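# Hang power strip level on two screws by keyholes

## Task

Put the power strip onto the two screws through its keyhole slots so that it stays hanging level without support, and finish with both arms in contact with nothing; if either arm is still touching anything, the task is not done.

## Robot and tools

Robot: two 6-joint arms, left_arm and right_arm, each ending in a two-finger parallel gripper, standing on opposite sides of a table. All positions use one shared scene frame: origin at the table centre, +z up, table top at z = +0.020 m. left_arm's base sits at (-0.006, +0.500, +0.078) on the +y side; right_arm's base is at (+0.097, -0.476, +0.135). The names left and right say nothing about which side of a camera image an arm shows up on.

Gripper frame: the fingers extend along the gripper's +x axis and close along its y axis. end_effector_position is the spot between the finger pads, roughly 3-4 cm behind the tips. Joint ranges (rad), base outward: waist -3.054..3.054, shoulder 0..3.142, elbow 0..2.356, wrist pitch -1.571..1.571, wrist yaw -1.571..1.571, wrist roll -3.142..3.142.

Row format (shared by both motion tools): one flat list of 16 numbers covering both arms: left_arm x, y, z, qw, qx, qy, qz, opening, then right_arm's eight in that order. x, y, z are an absolute target position for that gripper in the scene frame, in metres; qw..qz are an absolute target orientation, w first, same frame. Both are poses, not offsets. opening runs -1 to +1: +1 is fully open (0.088 m), empty fingers close at about -0.80, and anything below that does not close them further. Allow at least about 0.5 s for a full close. An arm that should stay still must be sent its full last reported pose plus its intended opening in every call; reuse your own earlier quaternion rather than a drifted reported one.

execute_actions(actions): a list of actions, each a list of up to 15 rows; each row lasts one control step (1/30 s), and a short action repeats its last row to fill 15 steps. An empty list just reports state and images. An action is rejected for both arms if any target lies more than 0.6 m, along any of that gripper's current axes, from where the gripper began that action; if the first action fails this, or any action is malformed, nothing runs.

move(target, speed, blocking): target is one 16-number row as above. Each gripper travels in a straight line toward its pose; both paths finish together after 0.5 to 10 s (cut off at 10 s). speed is the top path speed in m/s, 0.002 to 0.5, default 0.25; turning is capped at twice that value in rad/s, taking the shorter rotation. Openings are sent at the start. Paths ignore obstacles and the other arm; the hand can lag, wander, or overshoot the speed, mostly near full reach. Faster moves and targets set deeper beyond a contact press harder. With blocking=false you get a result after 0.5 s while the arm keeps going; further rows or moves are refused until a result shows it ended, so use wait or stop first. The result adds a move: line giving the ending (done, off_target, moving, held, fault) and any limits (paced = pose was clipped; held = a check blocked steps, after which the arm may jump faster), plus each gripper's distance to its pose.

wait(seconds): 0 to 10; the arms keep their last command, a running move continues, and it returns early if the move ends. stop(): brakes a running move; it needs stopping room, and fingers keep moving. zoom_image(camera, region): camera is cam_high, cam_low, cam_left_wrist or cam_right_wrist; region is [x0, y0, x1, y1] pixels of that camera's last image, origin top-left, at most 504x504. read_manual(section): only "licences"; no motion. finished_scene(scene): pass the current scene number; it ends the scene irreversibly and reports success, so the strip must already hang level and both grippers be clear.

Controller behaviour: each step the commanded pose is clipped to within 70 mm and 16 degrees of the measured pose, then solved by damped inverse kinematics, favouring position over orientation. A distant target may need several actions, and the arm stops at its last clipped pose, so keep sending the remainder. Friction can leave the hand short or tilted, especially at long reach, and tiny moves may not happen; check the pose after each move and correct tilt.

Reading results: the state line lists each gripper's position, quaternion (wxyz) and velocities; printed positions can be off at long reach. Hand target lines show the pose each arm is currently driving toward. A pose unreachable line means the clearance check altered or blocked that arm's command. Step readings list positions at some steps; HELD with an arm's label marks steps where its command was held back. grip_measured is the finger opening on the command scale (last Joint positions value is in metres); readings can be off by about 1 mm. To hold something, command an opening well below grip_measured; lower squeezes harder, up to about 34 N per pad; fast closes can hit harder.

Cameras: cam_high, cam_low and two wrist cameras, each 504x504, with calibration given as K, distortion and T_world_to_cam (world to camera, metres); actual cameras may differ by a few degrees and millimetres.

Avoid: letting the arms collide or press each other (mounts count as arm), torque faults (load limits N m: waist 17, shoulder 21.1, elbow 21, wrist pitch 5.55, wrist yaw 5.53, wrist roll 5.19, held weight included; a fault halts that arm 10 s), motor overheating from holding loads (MOTOR HOT from 50 °C, OVER-TEMPERATURE FAULT at 95 °C, possible power loss), dropping or slamming the strip, hard pushes, and knocking anything off the table. Loose objects may occasionally be nudged by an outside disturbance.

Each tool is called after ">>>" as a command line: name --argument value for each argument, lists and objects as JSON in quotes; but a table of rows of numbers goes row by row, as --pt "numbers of a row", without its own name.

## Session

>>> execute_actions --actions '[]'

Scene clock: 0.00 s.
left_arm: end_effector_position=(-0.0139, +0.1838, +0.3973) grip_measured=+1.000 end_effector_quat_wxyz=(+0.697, -0.016, -0.011, -0.716) end_effector_velocity=(+0.000, +0.000, -0.002) end_effector_angular_velocity=(+0.008, +0.022, +0.004) | right_arm: end_effector_position=(+0.1815, -0.1711, +0.4593) grip_measured=-0.809 end_effector_quat_wxyz=(+0.794, +0.017, -0.017, +0.607) end_effector_velocity=(+0.001, -0.001, -0.003) end_effector_angular_velocity=(-0.018, -0.003, -0.000)
Joint positions: left_arm=[-0.005  0.854  0.646  0.246  0.006 -0.006  0.088] | right_arm=[ 0.006  0.854  0.657  0.246 -0.005  0.006  0.   ]
Joint velocities: left_arm=[-0.002 -0.002 -0.002 -0.007 -0.007 -0.022  0.   ] | right_arm=[-0.007 -0.002  0.002 -0.022 -0.007 -0.007  0.   ]
Heat: left arm: hottest shoulder 27 °C (+0.0 °C/min); right arm: hottest shoulder 28 °C (+0.0 °C/min).
Hand target (left_arm): -0.014, +0.184, +0.397; +0.697, -0.016, -0.011, -0.716
Hand target (right_arm): +0.181, -0.171, +0.459; +0.794, +0.017, -0.017, +0.607

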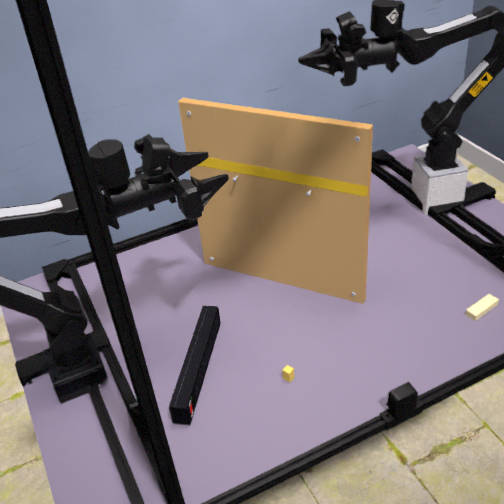

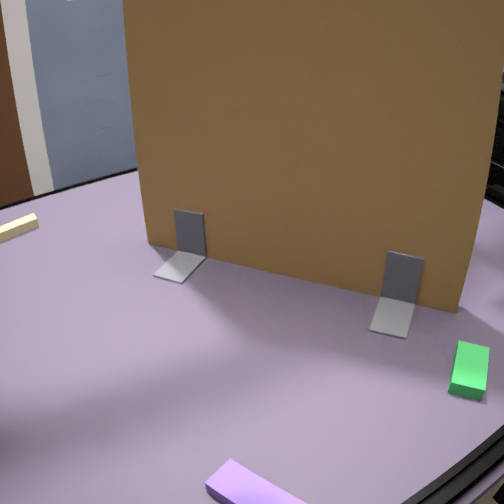

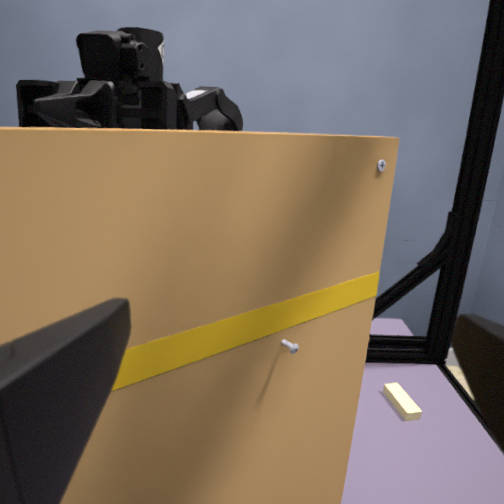

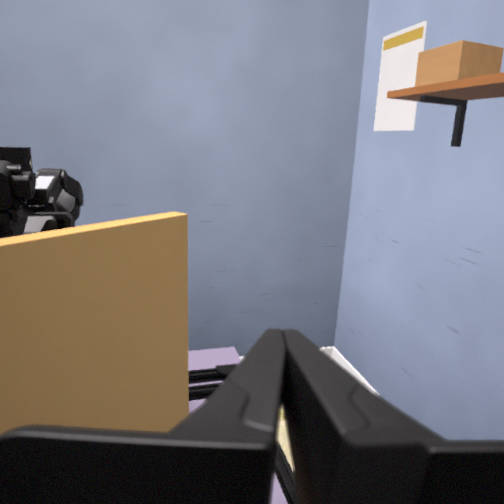

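>>> zoom_image --camera "cam_high" --region '[140, 295, 280, 435]'

>>> zoom_image --camera "cam_high" --region '[170, 90, 390, 310]'

>>> zoom_image --camera "cam_left_wrist" --region '[250, 310, 330, 390]'

Region (140, 295, 280, 435) of cam_high's 504x504 image, scaled by 3.600, with more detail than that image has.

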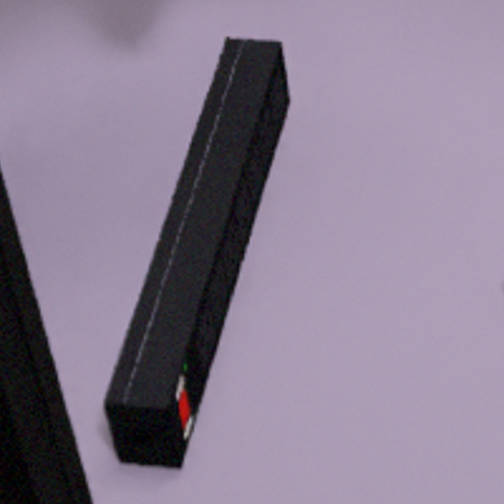

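Region (170, 90, 390, 310) of cam_high's 504x504 image, scaled by 2.291, with more detail than that image has.

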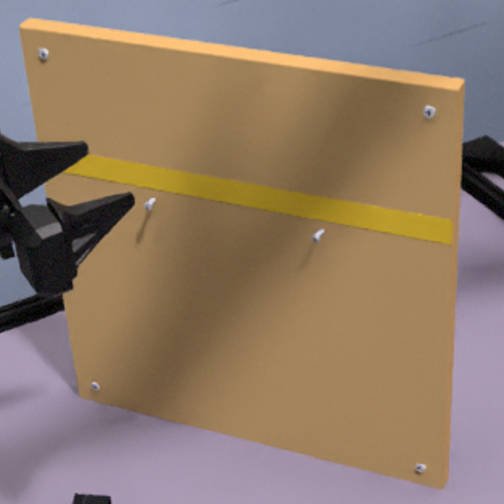

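Region (250, 310, 330, 390) of cam_left_wrist's 504x504 image, scaled by 6.300, with more detail than that image has.

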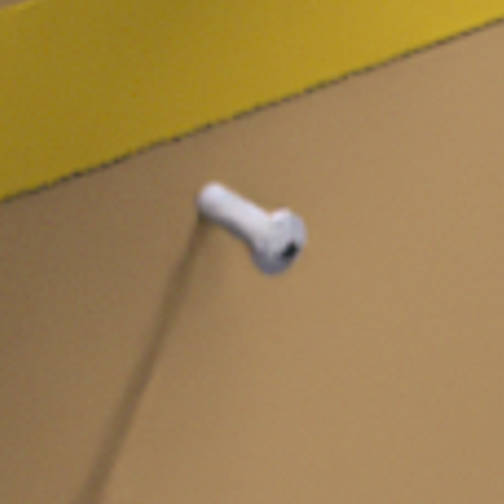

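>>> move --target '[-0.141,0.262,0.17,0.6694,0.2279,0.6694,-0.2279,1, 0.1815,-0.1711,0.4593,0.794,0.017,-0.017,0.607,-0.81]' --speed 0.4

Scene clock: 41.33 s.
left_arm: end_effector_position=(-0.1384, +0.2676, +0.1725) grip_measured=+1.000 end_effector_quat_wxyz=(+0.674, +0.225, +0.666, -0.228) end_effector_velocity=(+0.001, +0.002, -0.002) end_effector_angular_velocity=(+0.018, -0.002, +0.010) | right_arm: end_effector_position=(+0.1815, -0.1711, +0.4593) grip_measured=-0.809 end_effector_quat_wxyz=(+0.794, +0.017, -0.017, +0.607) end_effector_velocity=(-0.000, +0.001, -0.006) end_effector_angular_velocity=(-0.018, -0.003, +0.005)
Joint positions: left_arm=[-0.507  1.575  1.115 -1.109 -0.013 -1.442  0.088] | right_arm=[ 0.006  0.854  0.657  0.246 -0.005  0.006  0.   ]
Joint velocities: left_arm=[ 0.002  0.007 -0.002 -0.007  0.007 -0.007  0.   ] | right_arm=[-0.002  0.002 -0.007 -0.007 -0.007 -0.007  0.   ]
Heat: left arm: hottest elbow 31 °C (+5.8 °C/min); right arm: hottest elbow 33 °C (+7.3 °C/min).
Hand target (left_arm): -0.140, +0.266, +0.172; +0.673, +0.225, +0.669, -0.223
Hand target (right_arm): +0.181, -0.171, +0.459; +0.794, +0.017, -0.017, +0.607
Off the commanded pose (left_arm): 0.007 m, 1 deg.
Off the commanded pose (right_arm): 0.000 m, 0 deg.
move: done
camera_calibration (this result's frames):
cam_left_wrist: T_world_to_cam=[[-0.562415, -0.826813, -0.00827142, 0.158518], [-0.782303, 0.528846, 0.329127, -0.272954], [-0.267752, 0.191577, -0.944249, 0.155637], [0, 0, 0, 1]] pos_world=[-0.0827076, 0.245598, 0.238108]

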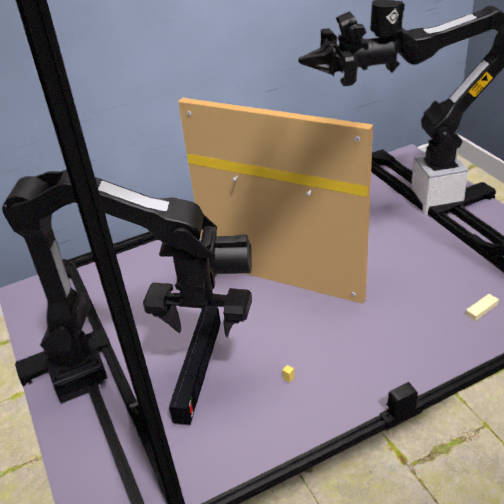

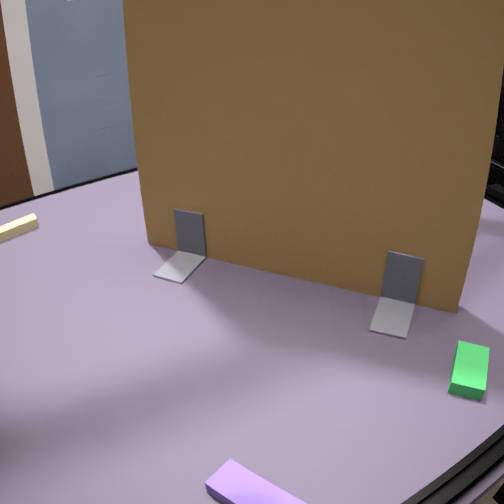

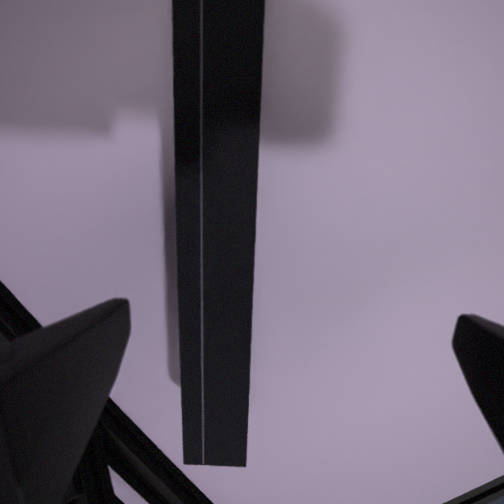

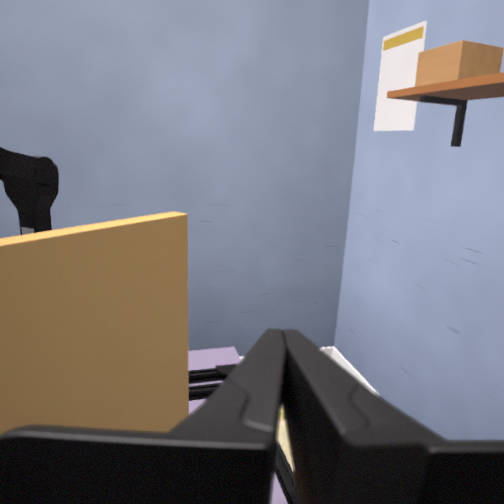

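>>> move --target '[-0.121,0.290,0.078,0.6721,0.2197,0.6721,-0.2197,1, 0.1815,-0.1711,0.4593,0.794,0.017,-0.017,0.607,-0.81]' --speed 0.15

Scene clock: 48.57 s.
left_arm: end_effector_position=(-0.1226, +0.2870, +0.0834) grip_measured=+1.000 end_effector_quat_wxyz=(+0.673, +0.213, +0.671, -0.227) end_effector_velocity=(+0.001, +0.003, -0.004) end_effector_angular_velocity=(+0.014, +0.001, +0.010) | right_arm: end_effector_position=(+0.1815, -0.1711, +0.4593) grip_measured=-0.809 end_effector_quat_wxyz=(+0.794, +0.017, -0.017, +0.607) end_effector_velocity=(-0.004, +0.001, +0.001) end_effector_angular_velocity=(+0.005, -0.010, +0.024)
Joint positions: left_arm=[-0.486  1.616  0.769 -0.705 -0.005 -1.44   0.088] | right_arm=[ 0.006  0.854  0.657  0.246 -0.005  0.006  0.   ]
Joint velocities: left_arm=[ 0.002  0.007 -0.012  0.007  0.007 -0.007  0.   ] | right_arm=[ 0.002 -0.002 -0.002  0.007 -0.022 -0.007  0.   ]
Heat: left arm: hottest elbow 31 °C (+4.9 °C/min); right arm: hottest elbow 34 °C (+7.4 °C/min).
Hand target (left_arm): -0.120, +0.291, +0.078; +0.672, +0.220, +0.672, -0.220
Hand target (right_arm): +0.181, -0.171, +0.459; +0.794, +0.017, -0.017, +0.607
Off the commanded pose (left_arm): 0.006 m, 1 deg.
Off the commanded pose (right_arm): 0.000 m, 0 deg.
move: done
camera_calibration (this result's frames):
cam_left_wrist: T_world_to_cam=[[-0.546917, -0.837134, 0.00940075, 0.18605], [-0.787054, 0.517962, 0.335054, -0.239523], [-0.285354, 0.175848, -0.942152, 0.0741696], [0, 0, 0, 1]] pos_world=[-0.0655994, 0.26677, 0.148383]

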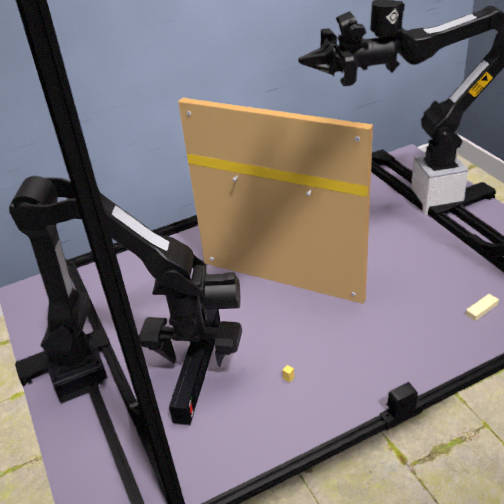

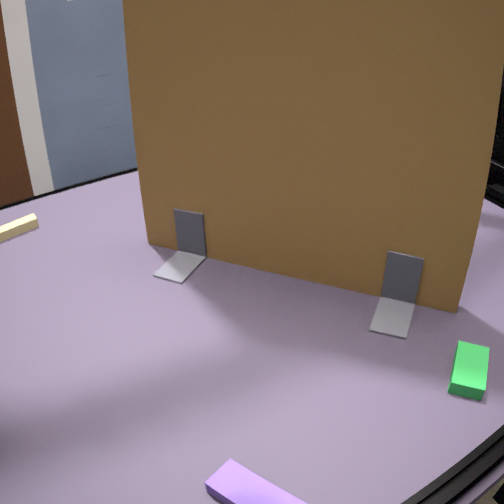

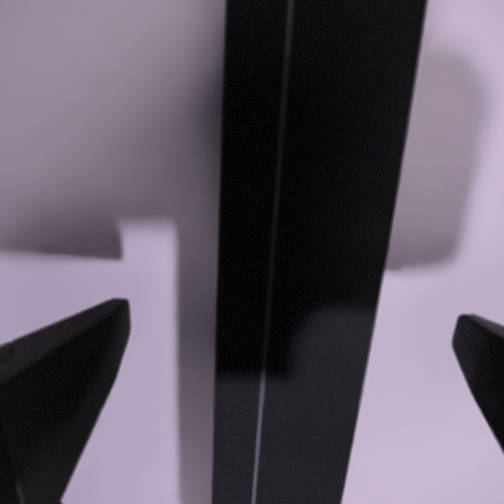

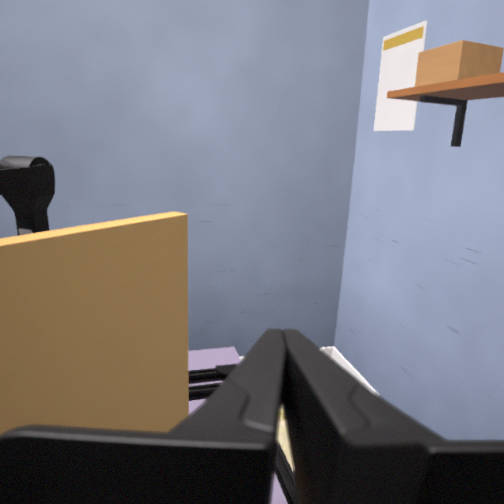

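>>> execute_actions --actions '[[[-0.121,0.290,0.078,0.6721,0.2197,0.6721,-0.2197,0.1, 0.1815,-0.1711,0.4593,0.794,0.017,-0.017,0.607,-0.81]],[[-0.121,0.290,0.078,0.6721,0.2197,0.6721,-0.2197,0.0, 0.1815,-0.1711,0.4593,0.794,0.017,-0.017,0.607,-0.81],[-0.121,0.290,0.078,0.6721,0.2197,0.6721,-0.2197,-0.05, 0.1815,-0.1711,0.4593,0.794,0.017,-0.017,0.607,-0.81],[-0.121,0.290,0.078,0.6721,0.2197,0.6721,-0.2197,-0.1, 0.1815,-0.1711,0.4593,0.794,0.017,-0.017,0.607,-0.81],[-0.121,0.290,0.078,0.6721,0.2197,0.6721,-0.2197,-0.15, 0.1815,-0.1711,0.4593,0.794,0.017,-0.017,0.607,-0.81],[-0.121,0.290,0.078,0.6721,0.2197,0.6721,-0.2197,-0.2, 0.1815,-0.1711,0.4593,0.794,0.017,-0.017,0.607,-0.81],[-0.121,0.290,0.078,0.6721,0.2197,0.6721,-0.2197,-0.3, 0.1815,-0.1711,0.4593,0.794,0.017,-0.017,0.607,-0.81],[-0.121,0.290,0.078,0.6721,0.2197,0.6721,-0.2197,-0.5, 0.1815,-0.1711,0.4593,0.794,0.017,-0.017,0.607,-0.81]]]'

>>> move --target '[-0.123,0.287,0.11,0.6721,0.2197,0.6721,-0.2197,-0.5, 0.1815,-0.1711,0.4593,0.794,0.017,-0.017,0.607,-0.81]' --speed 0.1

Scene clock: 63.20 s.
left_arm: end_effector_position=(-0.1219, +0.2884, +0.0819) grip_measured=-0.098 end_effector_quat_wxyz=(+0.673, +0.216, +0.671, -0.224) end_effector_velocity=(+0.005, +0.003, -0.000) end_effector_angular_velocity=(+0.009, -0.030, -0.010) | right_arm: end_effector_position=(+0.1815, -0.1711, +0.4593) grip_measured=-0.809 end_effector_quat_wxyz=(+0.794, +0.017, -0.017, +0.607) end_effector_velocity=(+0.002, -0.001, -0.004) end_effector_angular_velocity=(-0.014, -0.003, -0.010)
Joint positions: left_arm=[-0.485  1.62   0.765 -0.705 -0.004 -1.439  0.034] | right_arm=[ 0.006  0.854  0.657  0.246 -0.005  0.006  0.   ]
Joint velocities: left_arm=[-0.002 -0.002 -0.002 -0.022 -0.022  0.007 -0.   ] | right_arm=[-0.002 -0.002 -0.007 -0.007  0.007 -0.007  0.   ]
Heat: left arm: hottest elbow 30 °C (+3.0 °C/min); right arm: hottest elbow 35 °C (+6.1 °C/min).
Hand target (left_arm): -0.121, +0.290, +0.078; +0.672, +0.220, +0.672, -0.220
Hand target (right_arm): +0.181, -0.171, +0.459; +0.794, +0.017, -0.017, +0.607
Off the commanded pose (left_arm): 0.004 m, 1 deg.
Off the commanded pose (right_arm): 0.000 m, 0 deg.
Step readings (end_effector_position; steps 1 to 15: 1st action; 16 to 30: 2nd action):
0: left_arm (-0.1227, +0.2870, +0.0829) | right_arm (+0.1815, -0.1711, +0.4593)
1: left_arm (-0.1227, +0.2870, +0.0829) | right_arm (+0.1815, -0.1711, +0.4593)
2: left_arm (-0.1227, +0.2870, +0.0828) | right_arm (+0.1815, -0.1711, +0.4593)
4: left_arm (-0.1227, +0.2870, +0.0826) | right_arm (+0.1815, -0.1711, +0.4593)
8: left_arm (-0.1226, +0.2871, +0.0824) | right_arm (+0.1815, -0.1711, +0.4593)
15: left_arm (-0.1227, +0.2871, +0.0823) | right_arm (+0.1815, -0.1711, +0.4593)
16: left_arm (-0.1227, +0.2871, +0.0823) | right_arm (+0.1815, -0.1711, +0.4593)
17: left_arm (-0.1227, +0.2871, +0.0823) | right_arm (+0.1815, -0.1711, +0.4593)
19: left_arm (-0.1225, +0.2873, +0.0823) | right_arm (+0.1815, -0.1711, +0.4593)
23: left_arm (-0.1219, +0.2884, +0.0819) | right_arm (+0.1815, -0.1711, +0.4593)
30: end_effector_position above
camera_calibration (this result's frames):
cam_left_wrist: T_world_to_cam=[[-0.547581, -0.836749, 0.002227, 0.188022], [-0.787605, 0.516316, 0.336298, -0.238858], [-0.282547, 0.182396, -0.941753, 0.0711526], [0, 0, 0, 1]] pos_world=[-0.0650647, 0.267675, 0.146917]

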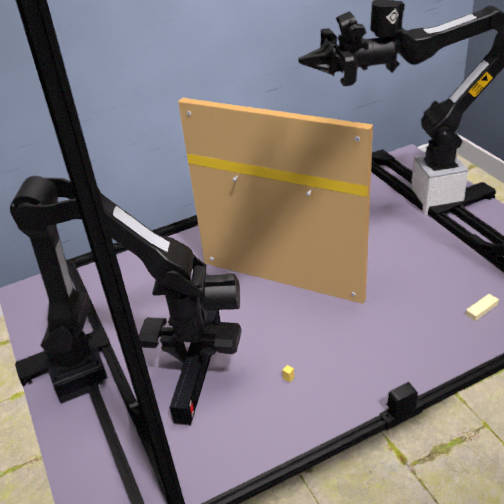

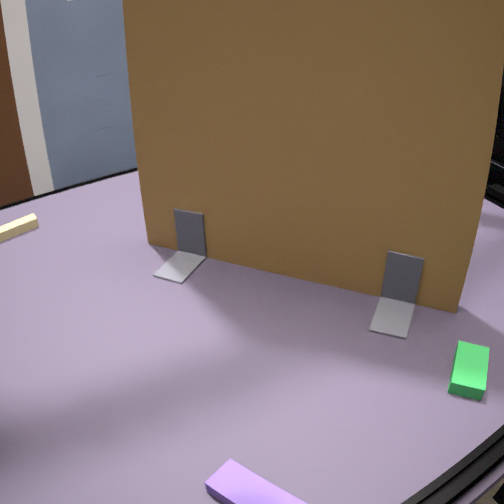

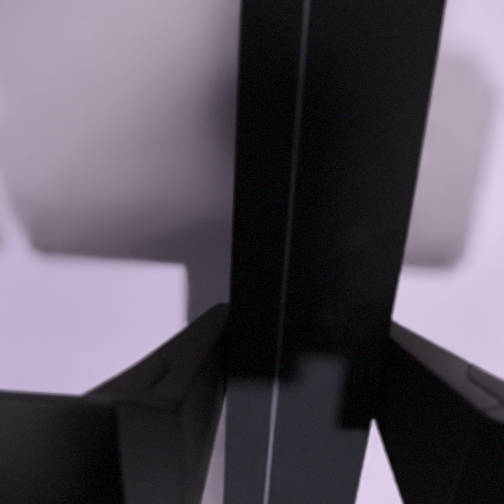

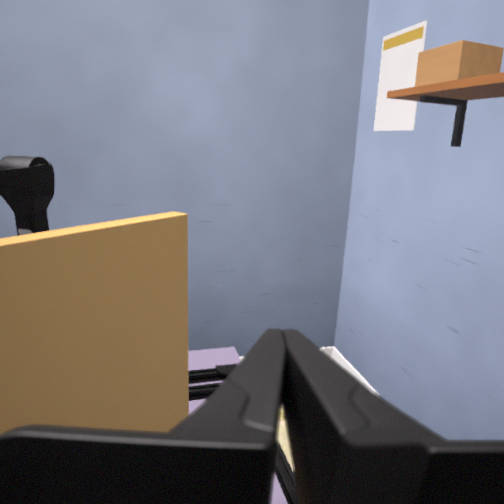

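Scene clock: 64.07 s.
left_arm: end_effector_position=(-0.1187, +0.2945, +0.0998) grip_measured=-0.099 end_effector_quat_wxyz=(+0.675, +0.235, +0.668, -0.207) end_effector_velocity=(-0.001, +0.001, +0.001) end_effector_angular_velocity=(+0.005, +0.004, +0.020) | right_arm: end_effector_position=(+0.1815, -0.1711, +0.4593) grip_measured=-0.809 end_effector_quat_wxyz=(+0.794, +0.017, -0.017, +0.607) end_effector_velocity=(-0.002, +0.000, -0.002) end_effector_angular_velocity=(-0.009, -0.005, +0.009)
Joint positions: left_arm=[-0.485  1.594  0.822 -0.84  -0.004 -1.437  0.034] | right_arm=[ 0.006  0.854  0.657  0.246 -0.005  0.006  0.   ]
Joint velocities: left_arm=[-0.002 -0.002  0.002 -0.007  0.007 -0.022 -0.   ] | right_arm=[ 0.002 -0.002 -0.002 -0.007 -0.007 -0.007  0.   ]
Heat: left arm: hottest elbow 30 °C (+3.0 °C/min); right arm: hottest elbow 35 °C (+6.1 °C/min).
Hand target (left_arm): -0.123, +0.287, +0.110; +0.672, +0.220, +0.672, -0.220
Hand target (right_arm): +0.181, -0.171, +0.459; +0.794, +0.017, -0.017, +0.607
Off the commanded pose (left_arm): 0.013 m, 2 deg.
Off the commanded pose (right_arm): 0.000 m, 0 deg.
move: off_target (left_arm)
camera_calibration (this result's frames):
cam_left_wrist: T_world_to_cam=[[-0.548275, -0.834837, -0.0494164, 0.19936], [-0.795042, 0.501987, 0.340466, -0.242568], [-0.259427, 0.225957, -0.938957, 0.0774178], [0, 0, 0, 1]] pos_world=[-0.0634633, 0.270705, 0.16513]

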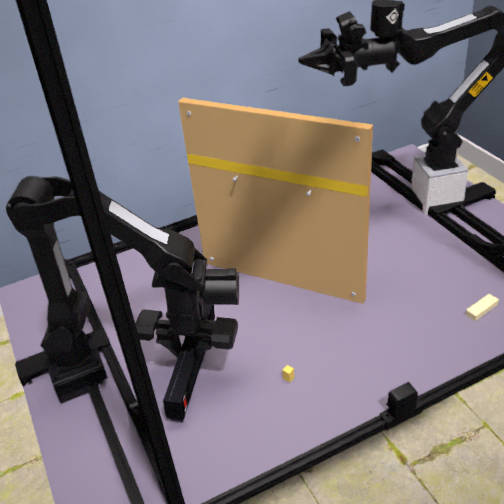

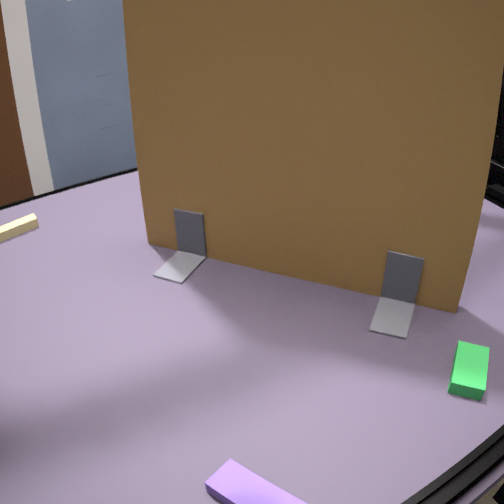

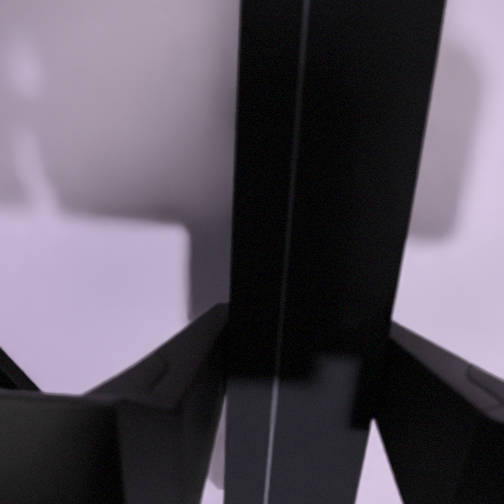

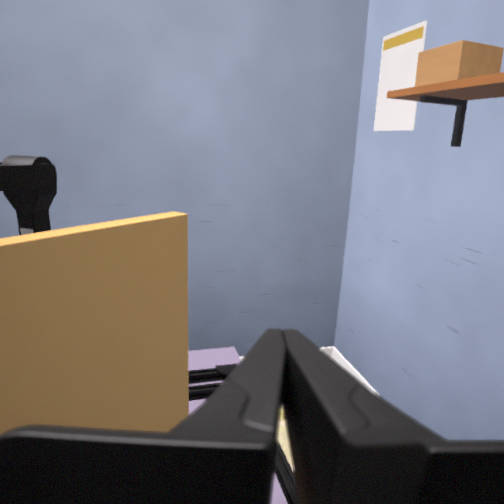

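>>> move --target '[-0.155,0.232,0.105,0.5369,-0.0542,0.7051,-0.4602,-0.5, 0.1815,-0.1711,0.4593,0.794,0.017,-0.017,0.607,-0.81]' --speed 0.3

Scene clock: 68.90 s.
left_arm: end_effector_position=(-0.1521, +0.2390, +0.0957) grip_measured=-0.099 end_effector_quat_wxyz=(+0.543, -0.039, +0.708, -0.450) end_effector_velocity=(-0.002, -0.000, -0.001) end_effector_angular_velocity=(-0.021, +0.010, -0.013) | right_arm: end_effector_position=(+0.1815, -0.1711, +0.4593) grip_measured=-0.809 end_effector_quat_wxyz=(+0.794, +0.017, -0.017, +0.607) end_effector_velocity=(-0.000, -0.000, -0.005) end_effector_angular_velocity=(-0.023, -0.002, +0.005)
Joint positions: left_arm=[-0.424  1.433  0.358  0.239  0.136 -1.428  0.034] | right_arm=[ 0.006  0.854  0.657  0.246 -0.005  0.006  0.   ]
Joint velocities: left_arm=[-0.002  0.012 -0.017  0.051  0.007  0.007 -0.   ] | right_arm=[-0.002 -0.002 -0.002 -0.022 -0.007 -0.007  0.   ]
Heat: left arm: hottest elbow 30 °C (+3.0 °C/min); right arm: hottest elbow 35 °C (+5.0 °C/min).
Hand target (left_arm): -0.155, +0.232, +0.104; +0.535, -0.052, +0.706, -0.461
Hand target (right_arm): +0.181, -0.171, +0.459; +0.794, +0.017, -0.017, +0.607
Off the commanded pose (left_arm): 0.012 m, 2 deg.
Off the commanded pose (right_arm): 0.000 m, 0 deg.
move: off_target (left_arm)
camera_calibration (this result's frames):
cam_left_wrist: T_world_to_cam=[[-0.39394, -0.627844, 0.671285, 0.0395073], [-0.639037, 0.71203, 0.290937, -0.261602], [-0.660638, -0.314364, -0.681713, 0.12091], [0, 0, 0, 1]] pos_world=[-0.0717321, 0.249083, 0.132015]

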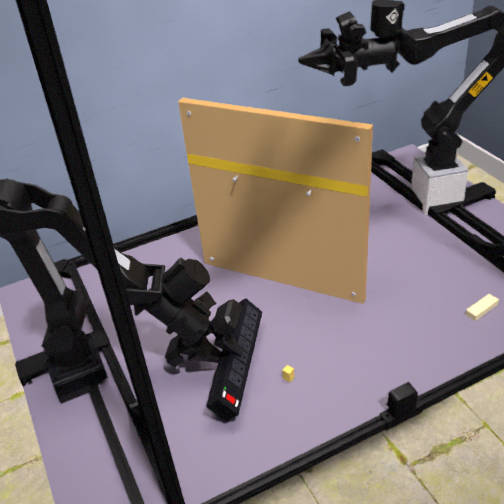

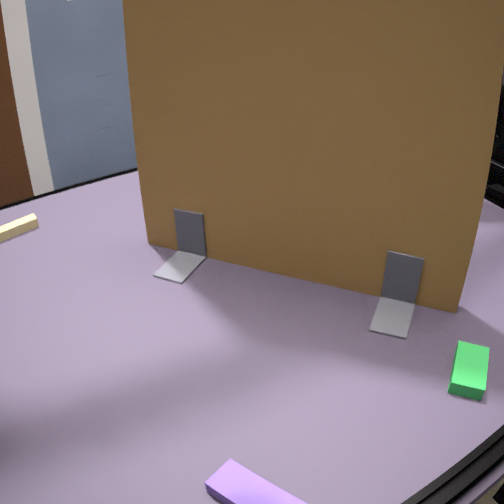

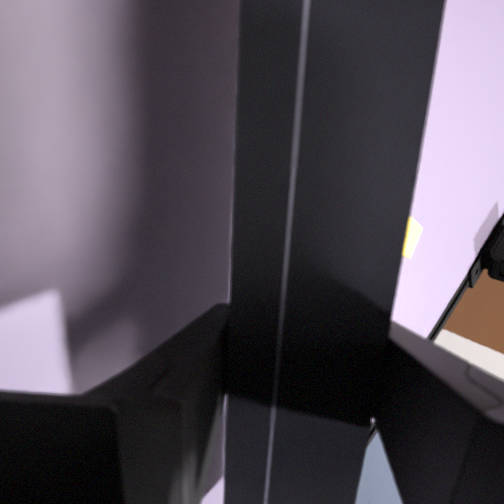

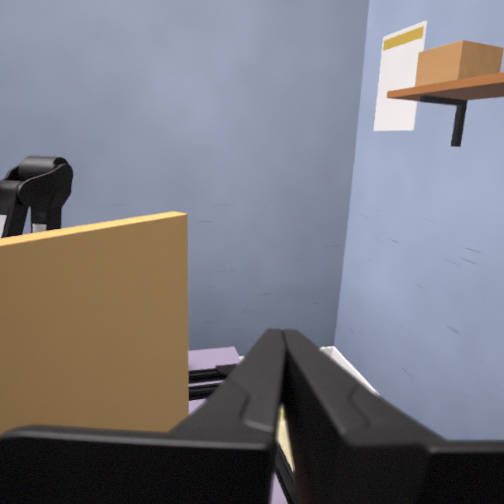

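>>> move --target '[-0.155,0.232,0.081,0.5369,-0.0542,0.7051,-0.4602,-0.5, -0.15,-0.24,0.40,0.4056,-0.4056,-0.5793,0.5793,1]' --speed 0.4

Scene clock: 82.90 s.
left_arm: end_effector_position=(-0.1530, +0.2352, +0.0778) grip_measured=-0.099 end_effector_quat_wxyz=(+0.541, -0.049, +0.705, -0.455) end_effector_velocity=(+0.003, +0.001, -0.003) end_effector_angular_velocity=(+0.013, -0.007, +0.028) | right_arm: end_effector_position=(-0.1485, -0.2431, +0.3959) grip_measured=+0.987 end_effector_quat_wxyz=(+0.403, -0.407, -0.578, +0.582) end_effector_velocity=(-0.005, -0.001, -0.005) end_effector_angular_velocity=(-0.004, -0.045, +0.025)
Joint positions: left_arm=[-0.423  1.549  0.321  0.415  0.132 -1.433  0.034] | right_arm=[ 1.406  1.133  0.569  0.553  0.778 -1.562  0.087]
Joint velocities: left_arm=[-0.002  0.002 -0.002 -0.007 -0.022 -0.022 -0.   ] | right_arm=[ 0.002  0.007  0.002 -0.022 -0.022 -0.022 -0.   ]
Heat: left arm: hottest wrist pitch 31 °C (+2.0 °C/min); right arm: hottest elbow 36 °C (+4.0 °C/min).
Hand target (left_arm): -0.155, +0.232, +0.081; +0.537, -0.054, +0.705, -0.460
Hand target (right_arm): -0.151, -0.243, +0.400; -0.404, +0.407, +0.579, -0.580
Off the commanded pose (left_arm): 0.005 m, 1 deg.
Off the commanded pose (right_arm): 0.005 m, 0 deg.
move: done
camera_calibration (this result's frames):
cam_left_wrist: T_world_to_cam=[[-0.38341, -0.616702, 0.687515, 0.0465384], [-0.640993, 0.713611, 0.282644, -0.254375], [-0.664925, -0.332323, -0.668906, 0.109511], [0, 0, 0, 1]] pos_world=[-0.0723929, 0.246618, 0.113154]
cam_right_wrist: T_world_to_cam=[[-0.0467036, -0.00192872, 0.998907, -0.391388], [0.998355, 0.0331971, 0.0467419, 0.169923], [-0.0332509, 0.999447, 0.000375125, 0.316496], [0, 0, 0, 1]] pos_world=[-0.177399, -0.322717, 0.382898]

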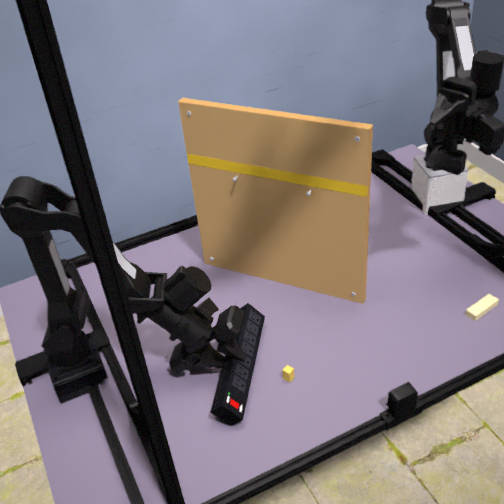

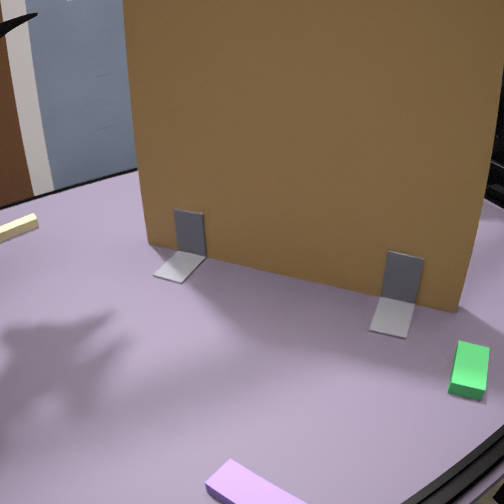

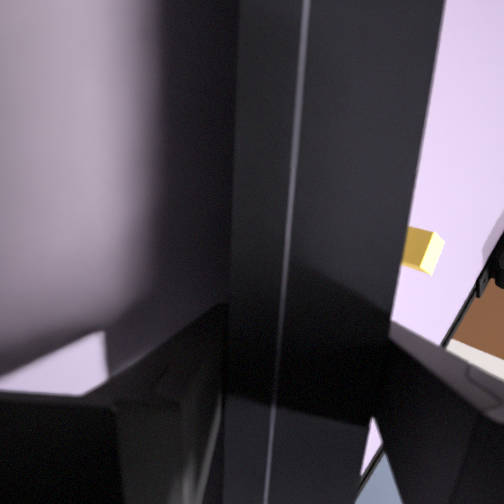

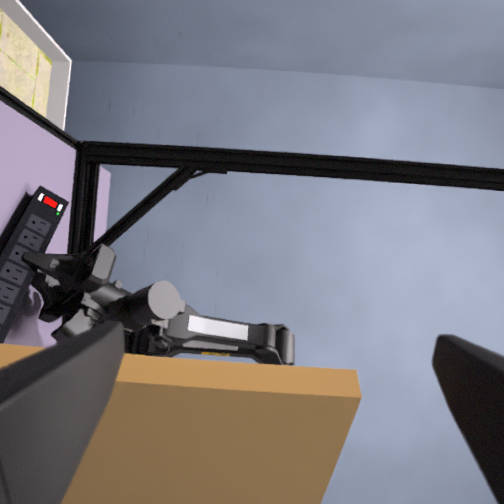

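>>> execute_actions --actions '[[[-0.155,0.232,0.078,0.5369,-0.0542,0.7051,-0.4602,-0.3, -0.15,-0.24,0.40,0.4056,-0.4056,-0.5793,0.5793,1],[-0.155,0.232,0.078,0.5369,-0.0542,0.7051,-0.4602,-0.3, -0.15,-0.24,0.40,0.4056,-0.4056,-0.5793,0.5793,1],[-0.155,0.232,0.078,0.5369,-0.0542,0.7051,-0.4602,-0.3, -0.15,-0.24,0.40,0.4056,-0.4056,-0.5793,0.5793,1],[-0.155,0.232,0.078,0.5369,-0.0542,0.7051,-0.4602,-0.2, -0.15,-0.24,0.40,0.4056,-0.4056,-0.5793,0.5793,1],[-0.155,0.232,0.078,0.5369,-0.0542,0.7051,-0.4602,-0.15, -0.15,-0.24,0.40,0.4056,-0.4056,-0.5793,0.5793,1],[-0.155,0.232,0.078,0.5369,-0.0542,0.7051,-0.4602,-0.1, -0.15,-0.24,0.40,0.4056,-0.4056,-0.5793,0.5793,1],[-0.155,0.232,0.078,0.5369,-0.0542,0.7051,-0.4602,-0.07, -0.15,-0.24,0.40,0.4056,-0.4056,-0.5793,0.5793,1],[-0.155,0.232,0.078,0.5369,-0.0542,0.7051,-0.4602,-0.04, -0.15,-0.24,0.40,0.4056,-0.4056,-0.5793,0.5793,1],[-0.155,0.232,0.078,0.5369,-0.0542,0.7051,-0.4602,0.0, -0.15,-0.24,0.40,0.4056,-0.4056,-0.5793,0.5793,1],[-0.155,0.232,0.078,0.5369,-0.0542,0.7051,-0.4602,0.04, -0.15,-0.24,0.40,0.4056,-0.4056,-0.5793,0.5793,1],[-0.155,0.232,0.078,0.5369,-0.0542,0.7051,-0.4602,0.08, -0.15,-0.24,0.40,0.4056,-0.4056,-0.5793,0.5793,1],[-0.155,0.232,0.078,0.5369,-0.0542,0.7051,-0.4602,0.12, -0.15,-0.24,0.40,0.4056,-0.4056,-0.5793,0.5793,1],[-0.155,0.232,0.078,0.5369,-0.0542,0.7051,-0.4602,0.16, -0.15,-0.24,0.40,0.4056,-0.4056,-0.5793,0.5793,1],[-0.155,0.232,0.078,0.5369,-0.0542,0.7051,-0.4602,0.2, -0.15,-0.24,0.40,0.4056,-0.4056,-0.5793,0.5793,1],[-0.155,0.232,0.078,0.5369,-0.0542,0.7051,-0.4602,0.24, -0.15,-0.24,0.40,0.4056,-0.4056,-0.5793,0.5793,1]],[[-0.155,0.232,0.078,0.5369,-0.0542,0.7051,-0.4602,0.28, -0.15,-0.24,0.40,0.4056,-0.4056,-0.5793,0.5793,1],[-0.155,0.232,0.078,0.5369,-0.0542,0.7051,-0.4602,0.32, -0.15,-0.24,0.40,0.4056,-0.4056,-0.5793,0.5793,1],[-0.155,0.232,0.078,0.5369,-0.0542,0.7051,-0.4602,0.36, -0.15,-0.24,0.40,0.4056,-0.4056,-0.5793,0.5793,1],[-0.155,0.232,0.078,0.5369,-0.0542,0.7051,-0.4602,0.4, -0.15,-0.24,0.40,0.4056,-0.4056,-0.5793,0.5793,1],[-0.155,0.232,0.078,0.5369,-0.0542,0.7051,-0.4602,0.45, -0.15,-0.24,0.40,0.4056,-0.4056,-0.5793,0.5793,1]]]'

>>> zoom_image --camera "cam_high" --region '[140, 280, 300, 440]'

Scene clock: 97.07 s.
left_arm: end_effector_position=(-0.1547, +0.2325, +0.0784) grip_measured=+0.440 end_effector_quat_wxyz=(+0.537, -0.054, +0.705, -0.460) end_effector_velocity=(+0.000, -0.000, -0.000) end_effector_angular_velocity=(+0.005, +0.009, +0.018) | right_arm: end_effector_position=(-0.1481, -0.2413, +0.3963) grip_measured=+0.987 end_effector_quat_wxyz=(+0.404, -0.408, -0.578, +0.580) end_effector_velocity=(+0.001, -0.000, -0.002) end_effector_angular_velocity=(+0.004, -0.027, -0.005)
Joint positions: left_arm=[-0.423  1.563  0.32   0.448  0.135 -1.434  0.061] | right_arm=[ 1.399  1.136  0.571  0.557  0.776 -1.566  0.087]
Joint velocities: left_arm=[-0.002  0.002 -0.002  0.007 -0.007 -0.022  0.004] | right_arm=[ 0.002 -0.002 -0.002 -0.007  0.007 -0.022 -0.   ]
Heat: left arm: hottest wrist pitch 33 °C (+3.0 °C/min); right arm: hottest elbow 37 °C (+4.1 °C/min).
Hand target (left_arm): -0.155, +0.232, +0.078; +0.537, -0.054, +0.705, -0.460
Hand target (right_arm): -0.150, -0.240, +0.400; -0.406, +0.406, +0.579, -0.579
Off the commanded pose (left_arm): 0.001 m, 0 deg.
Off the commanded pose (right_arm): 0.004 m, 0 deg.
Step readings (end_effector_position; steps 1 to 15: 1st action; 16 to 30: 2nd action):
0: left_arm (-0.1531, +0.2352, +0.0778) | right_arm (-0.1489, -0.2431, +0.3960)
1: left_arm (-0.1531, +0.2350, +0.0776) | right_arm (-0.1490, -0.2431, +0.3959)
2: left_arm (-0.1534, +0.2347, +0.0775) | right_arm (-0.1487, -0.2428, +0.3960)
4: left_arm (-0.1536, +0.2342, +0.0773) | right_arm (-0.1484, -0.2422, +0.3959)
8: left_arm (-0.1539, +0.2337, +0.0772) | right_arm (-0.1481, -0.2416, +0.3962)
15: left_arm (-0.1547, +0.2325, +0.0785) | right_arm (-0.1480, -0.2414, +0.3963)
16: left_arm (-0.1547, +0.2325, +0.0785) | right_arm (-0.1481, -0.2414, +0.3962)
17: left_arm (-0.1547, +0.2325, +0.0784) | right_arm (-0.1481, -0.2414, +0.3962)
19: left_arm (-0.1547, +0.2325, +0.0784) | right_arm (-0.1481, -0.2414, +0.3962)
23: left_arm (-0.1547, +0.2325, +0.0784) | right_arm (-0.1481, -0.2413, +0.3963)
30: end_effector_position above
camera_calibration (this result's frames):
cam_left_wrist: T_world_to_cam=[[-0.377078, -0.60655, 0.699935, 0.041484], [-0.637543, 0.718166, 0.278884, -0.253899], [-0.671827, -0.341078, -0.657507, 0.107988], [0, 0, 0, 1]] pos_world=[-0.0736796, 0.244336, 0.112775]
cam_right_wrist: T_world_to_cam=[[-0.0482356, -0.0043075, 0.998827, -0.392566], [0.998401, 0.0292948, 0.0483414, 0.167825], [-0.0294686, 0.999562, 0.00288756, 0.314319], [0, 0, 0, 1]] pos_world=[-0.177229, -0.320788, 0.383085]

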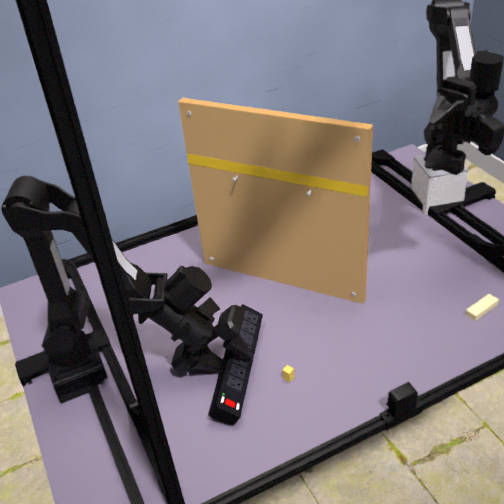

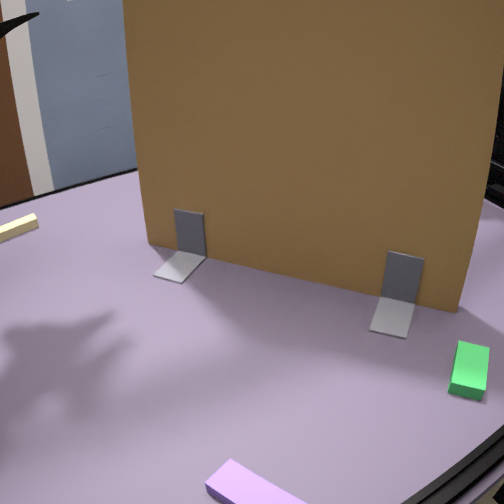

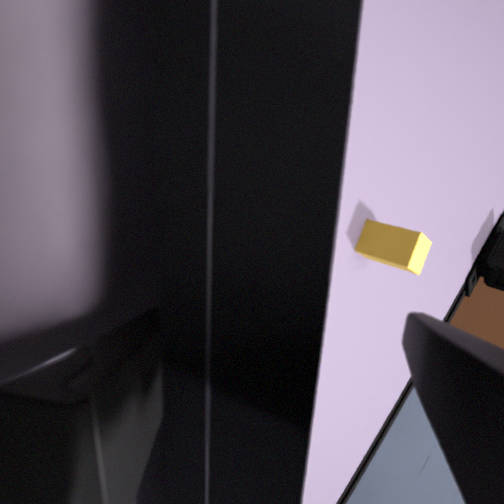

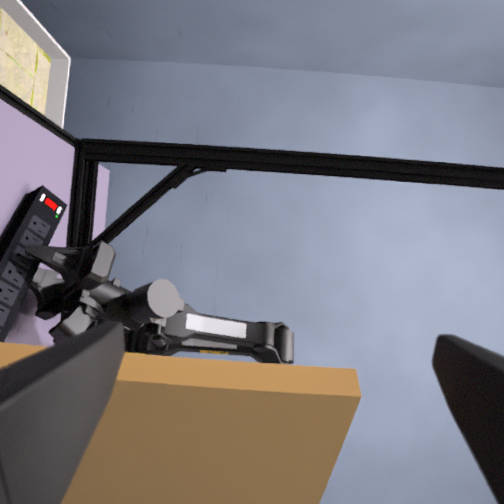

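Region (140, 280, 300, 440) of cam_high's 504x504 image, scaled by 3.150, with more detail than that image has.

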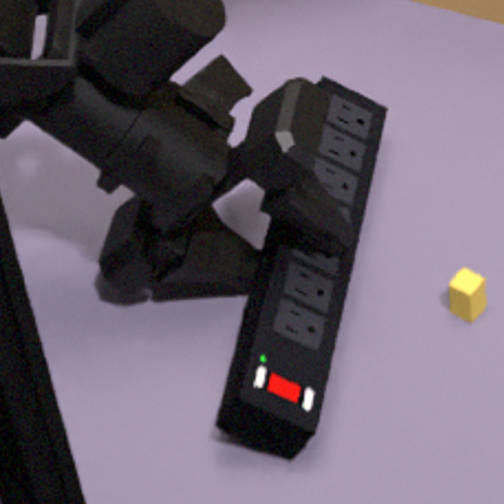

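>>> move --target '[-0.137,0.257,0.078,0.5369,-0.0542,0.7051,-0.4602,0.55, -0.185,-0.125,0.30,0.572,-0.572,-0.4156,0.4156,1]' --speed 0.2

>>> zoom_image --camera "cam_high" --region '[140, 280, 300, 440]'

Scene clock: 103.30 s.
left_arm: end_effector_position=(-0.1386, +0.2539, +0.0792) grip_measured=+0.550 end_effector_quat_wxyz=(+0.537, -0.056, +0.704, -0.461) end_effector_velocity=(+0.005, +0.004, -0.005) end_effector_angular_velocity=(+0.021, -0.021, +0.018) | right_arm: end_effector_position=(-0.1849, -0.1269, +0.3004) grip_measured=+0.987 end_effector_quat_wxyz=(+0.572, -0.568, -0.418, +0.419) end_effector_velocity=(+0.001, +0.002, +0.000) end_effector_angular_velocity=(+0.005, -0.002, -0.024)
Joint positions: left_arm=[-0.393  1.448  0.222  0.432  0.154 -1.412  0.066] | right_arm=[ 1.286  2.034  1.024  1.019  1.315 -1.575  0.087]
Joint velocities: left_arm=[-0.002 -0.002 -0.007 -0.022 -0.022 -0.007  0.   ] | right_arm=[-0.002  0.017  0.017  0.022  0.022 -0.022 -0.   ]
Heat: left arm: hottest wrist pitch 33 °C (+2.0 °C/min); right arm: hottest elbow 37 °C (+3.0 °C/min).
Hand target (left_arm): -0.137, +0.257, +0.078; +0.537, -0.054, +0.705, -0.460
Hand target (right_arm): -0.186, -0.125, +0.299; +0.573, -0.571, -0.416, +0.415
Off the commanded pose (left_arm): 0.004 m, 0 deg.
Off the commanded pose (right_arm): 0.002 m, 1 deg.
move: done
camera_calibration (this result's frames):
cam_left_wrist: T_world_to_cam=[[-0.375838, -0.603991, 0.702809, 0.0592974], [-0.638306, 0.718539, 0.276166, -0.259205], [-0.671797, -0.344813, -0.655586, 0.127397], [0, 0, 0, 1]] pos_world=[-0.0575813, 0.265992, 0.113428]
cam_right_wrist: T_world_to_cam=[[-0.037934, 0.0165337, 0.999143, -0.293556], [0.811543, -0.582891, 0.040457, 0.0959884], [0.58306, 0.812382, 0.00869352, 0.286904], [0, 0, 0, 1]] pos_world=[-0.256317, -0.172272, 0.286927]

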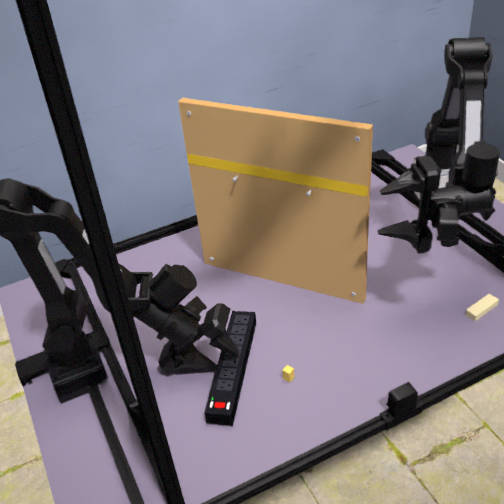

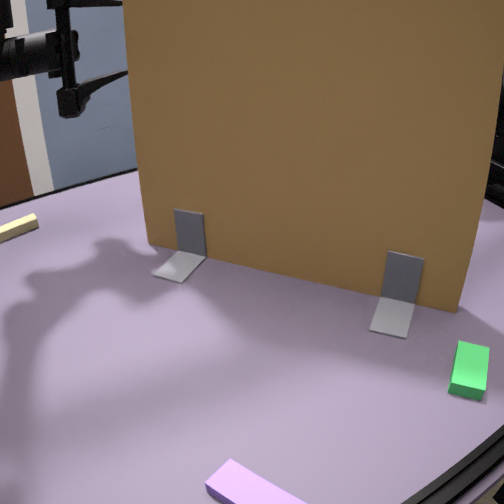

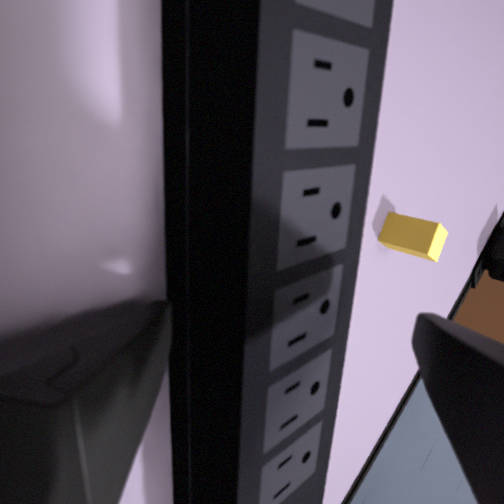

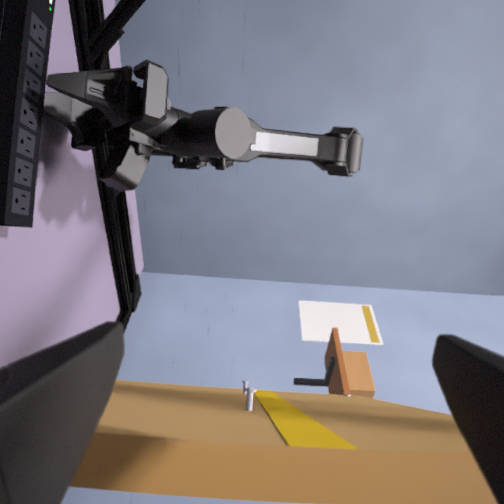

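Region (140, 280, 300, 440) of cam_high's 504x504 image, scaled by 3.150, with more detail than that image has.

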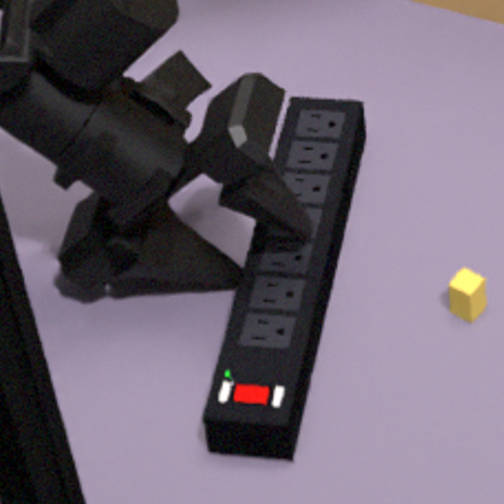

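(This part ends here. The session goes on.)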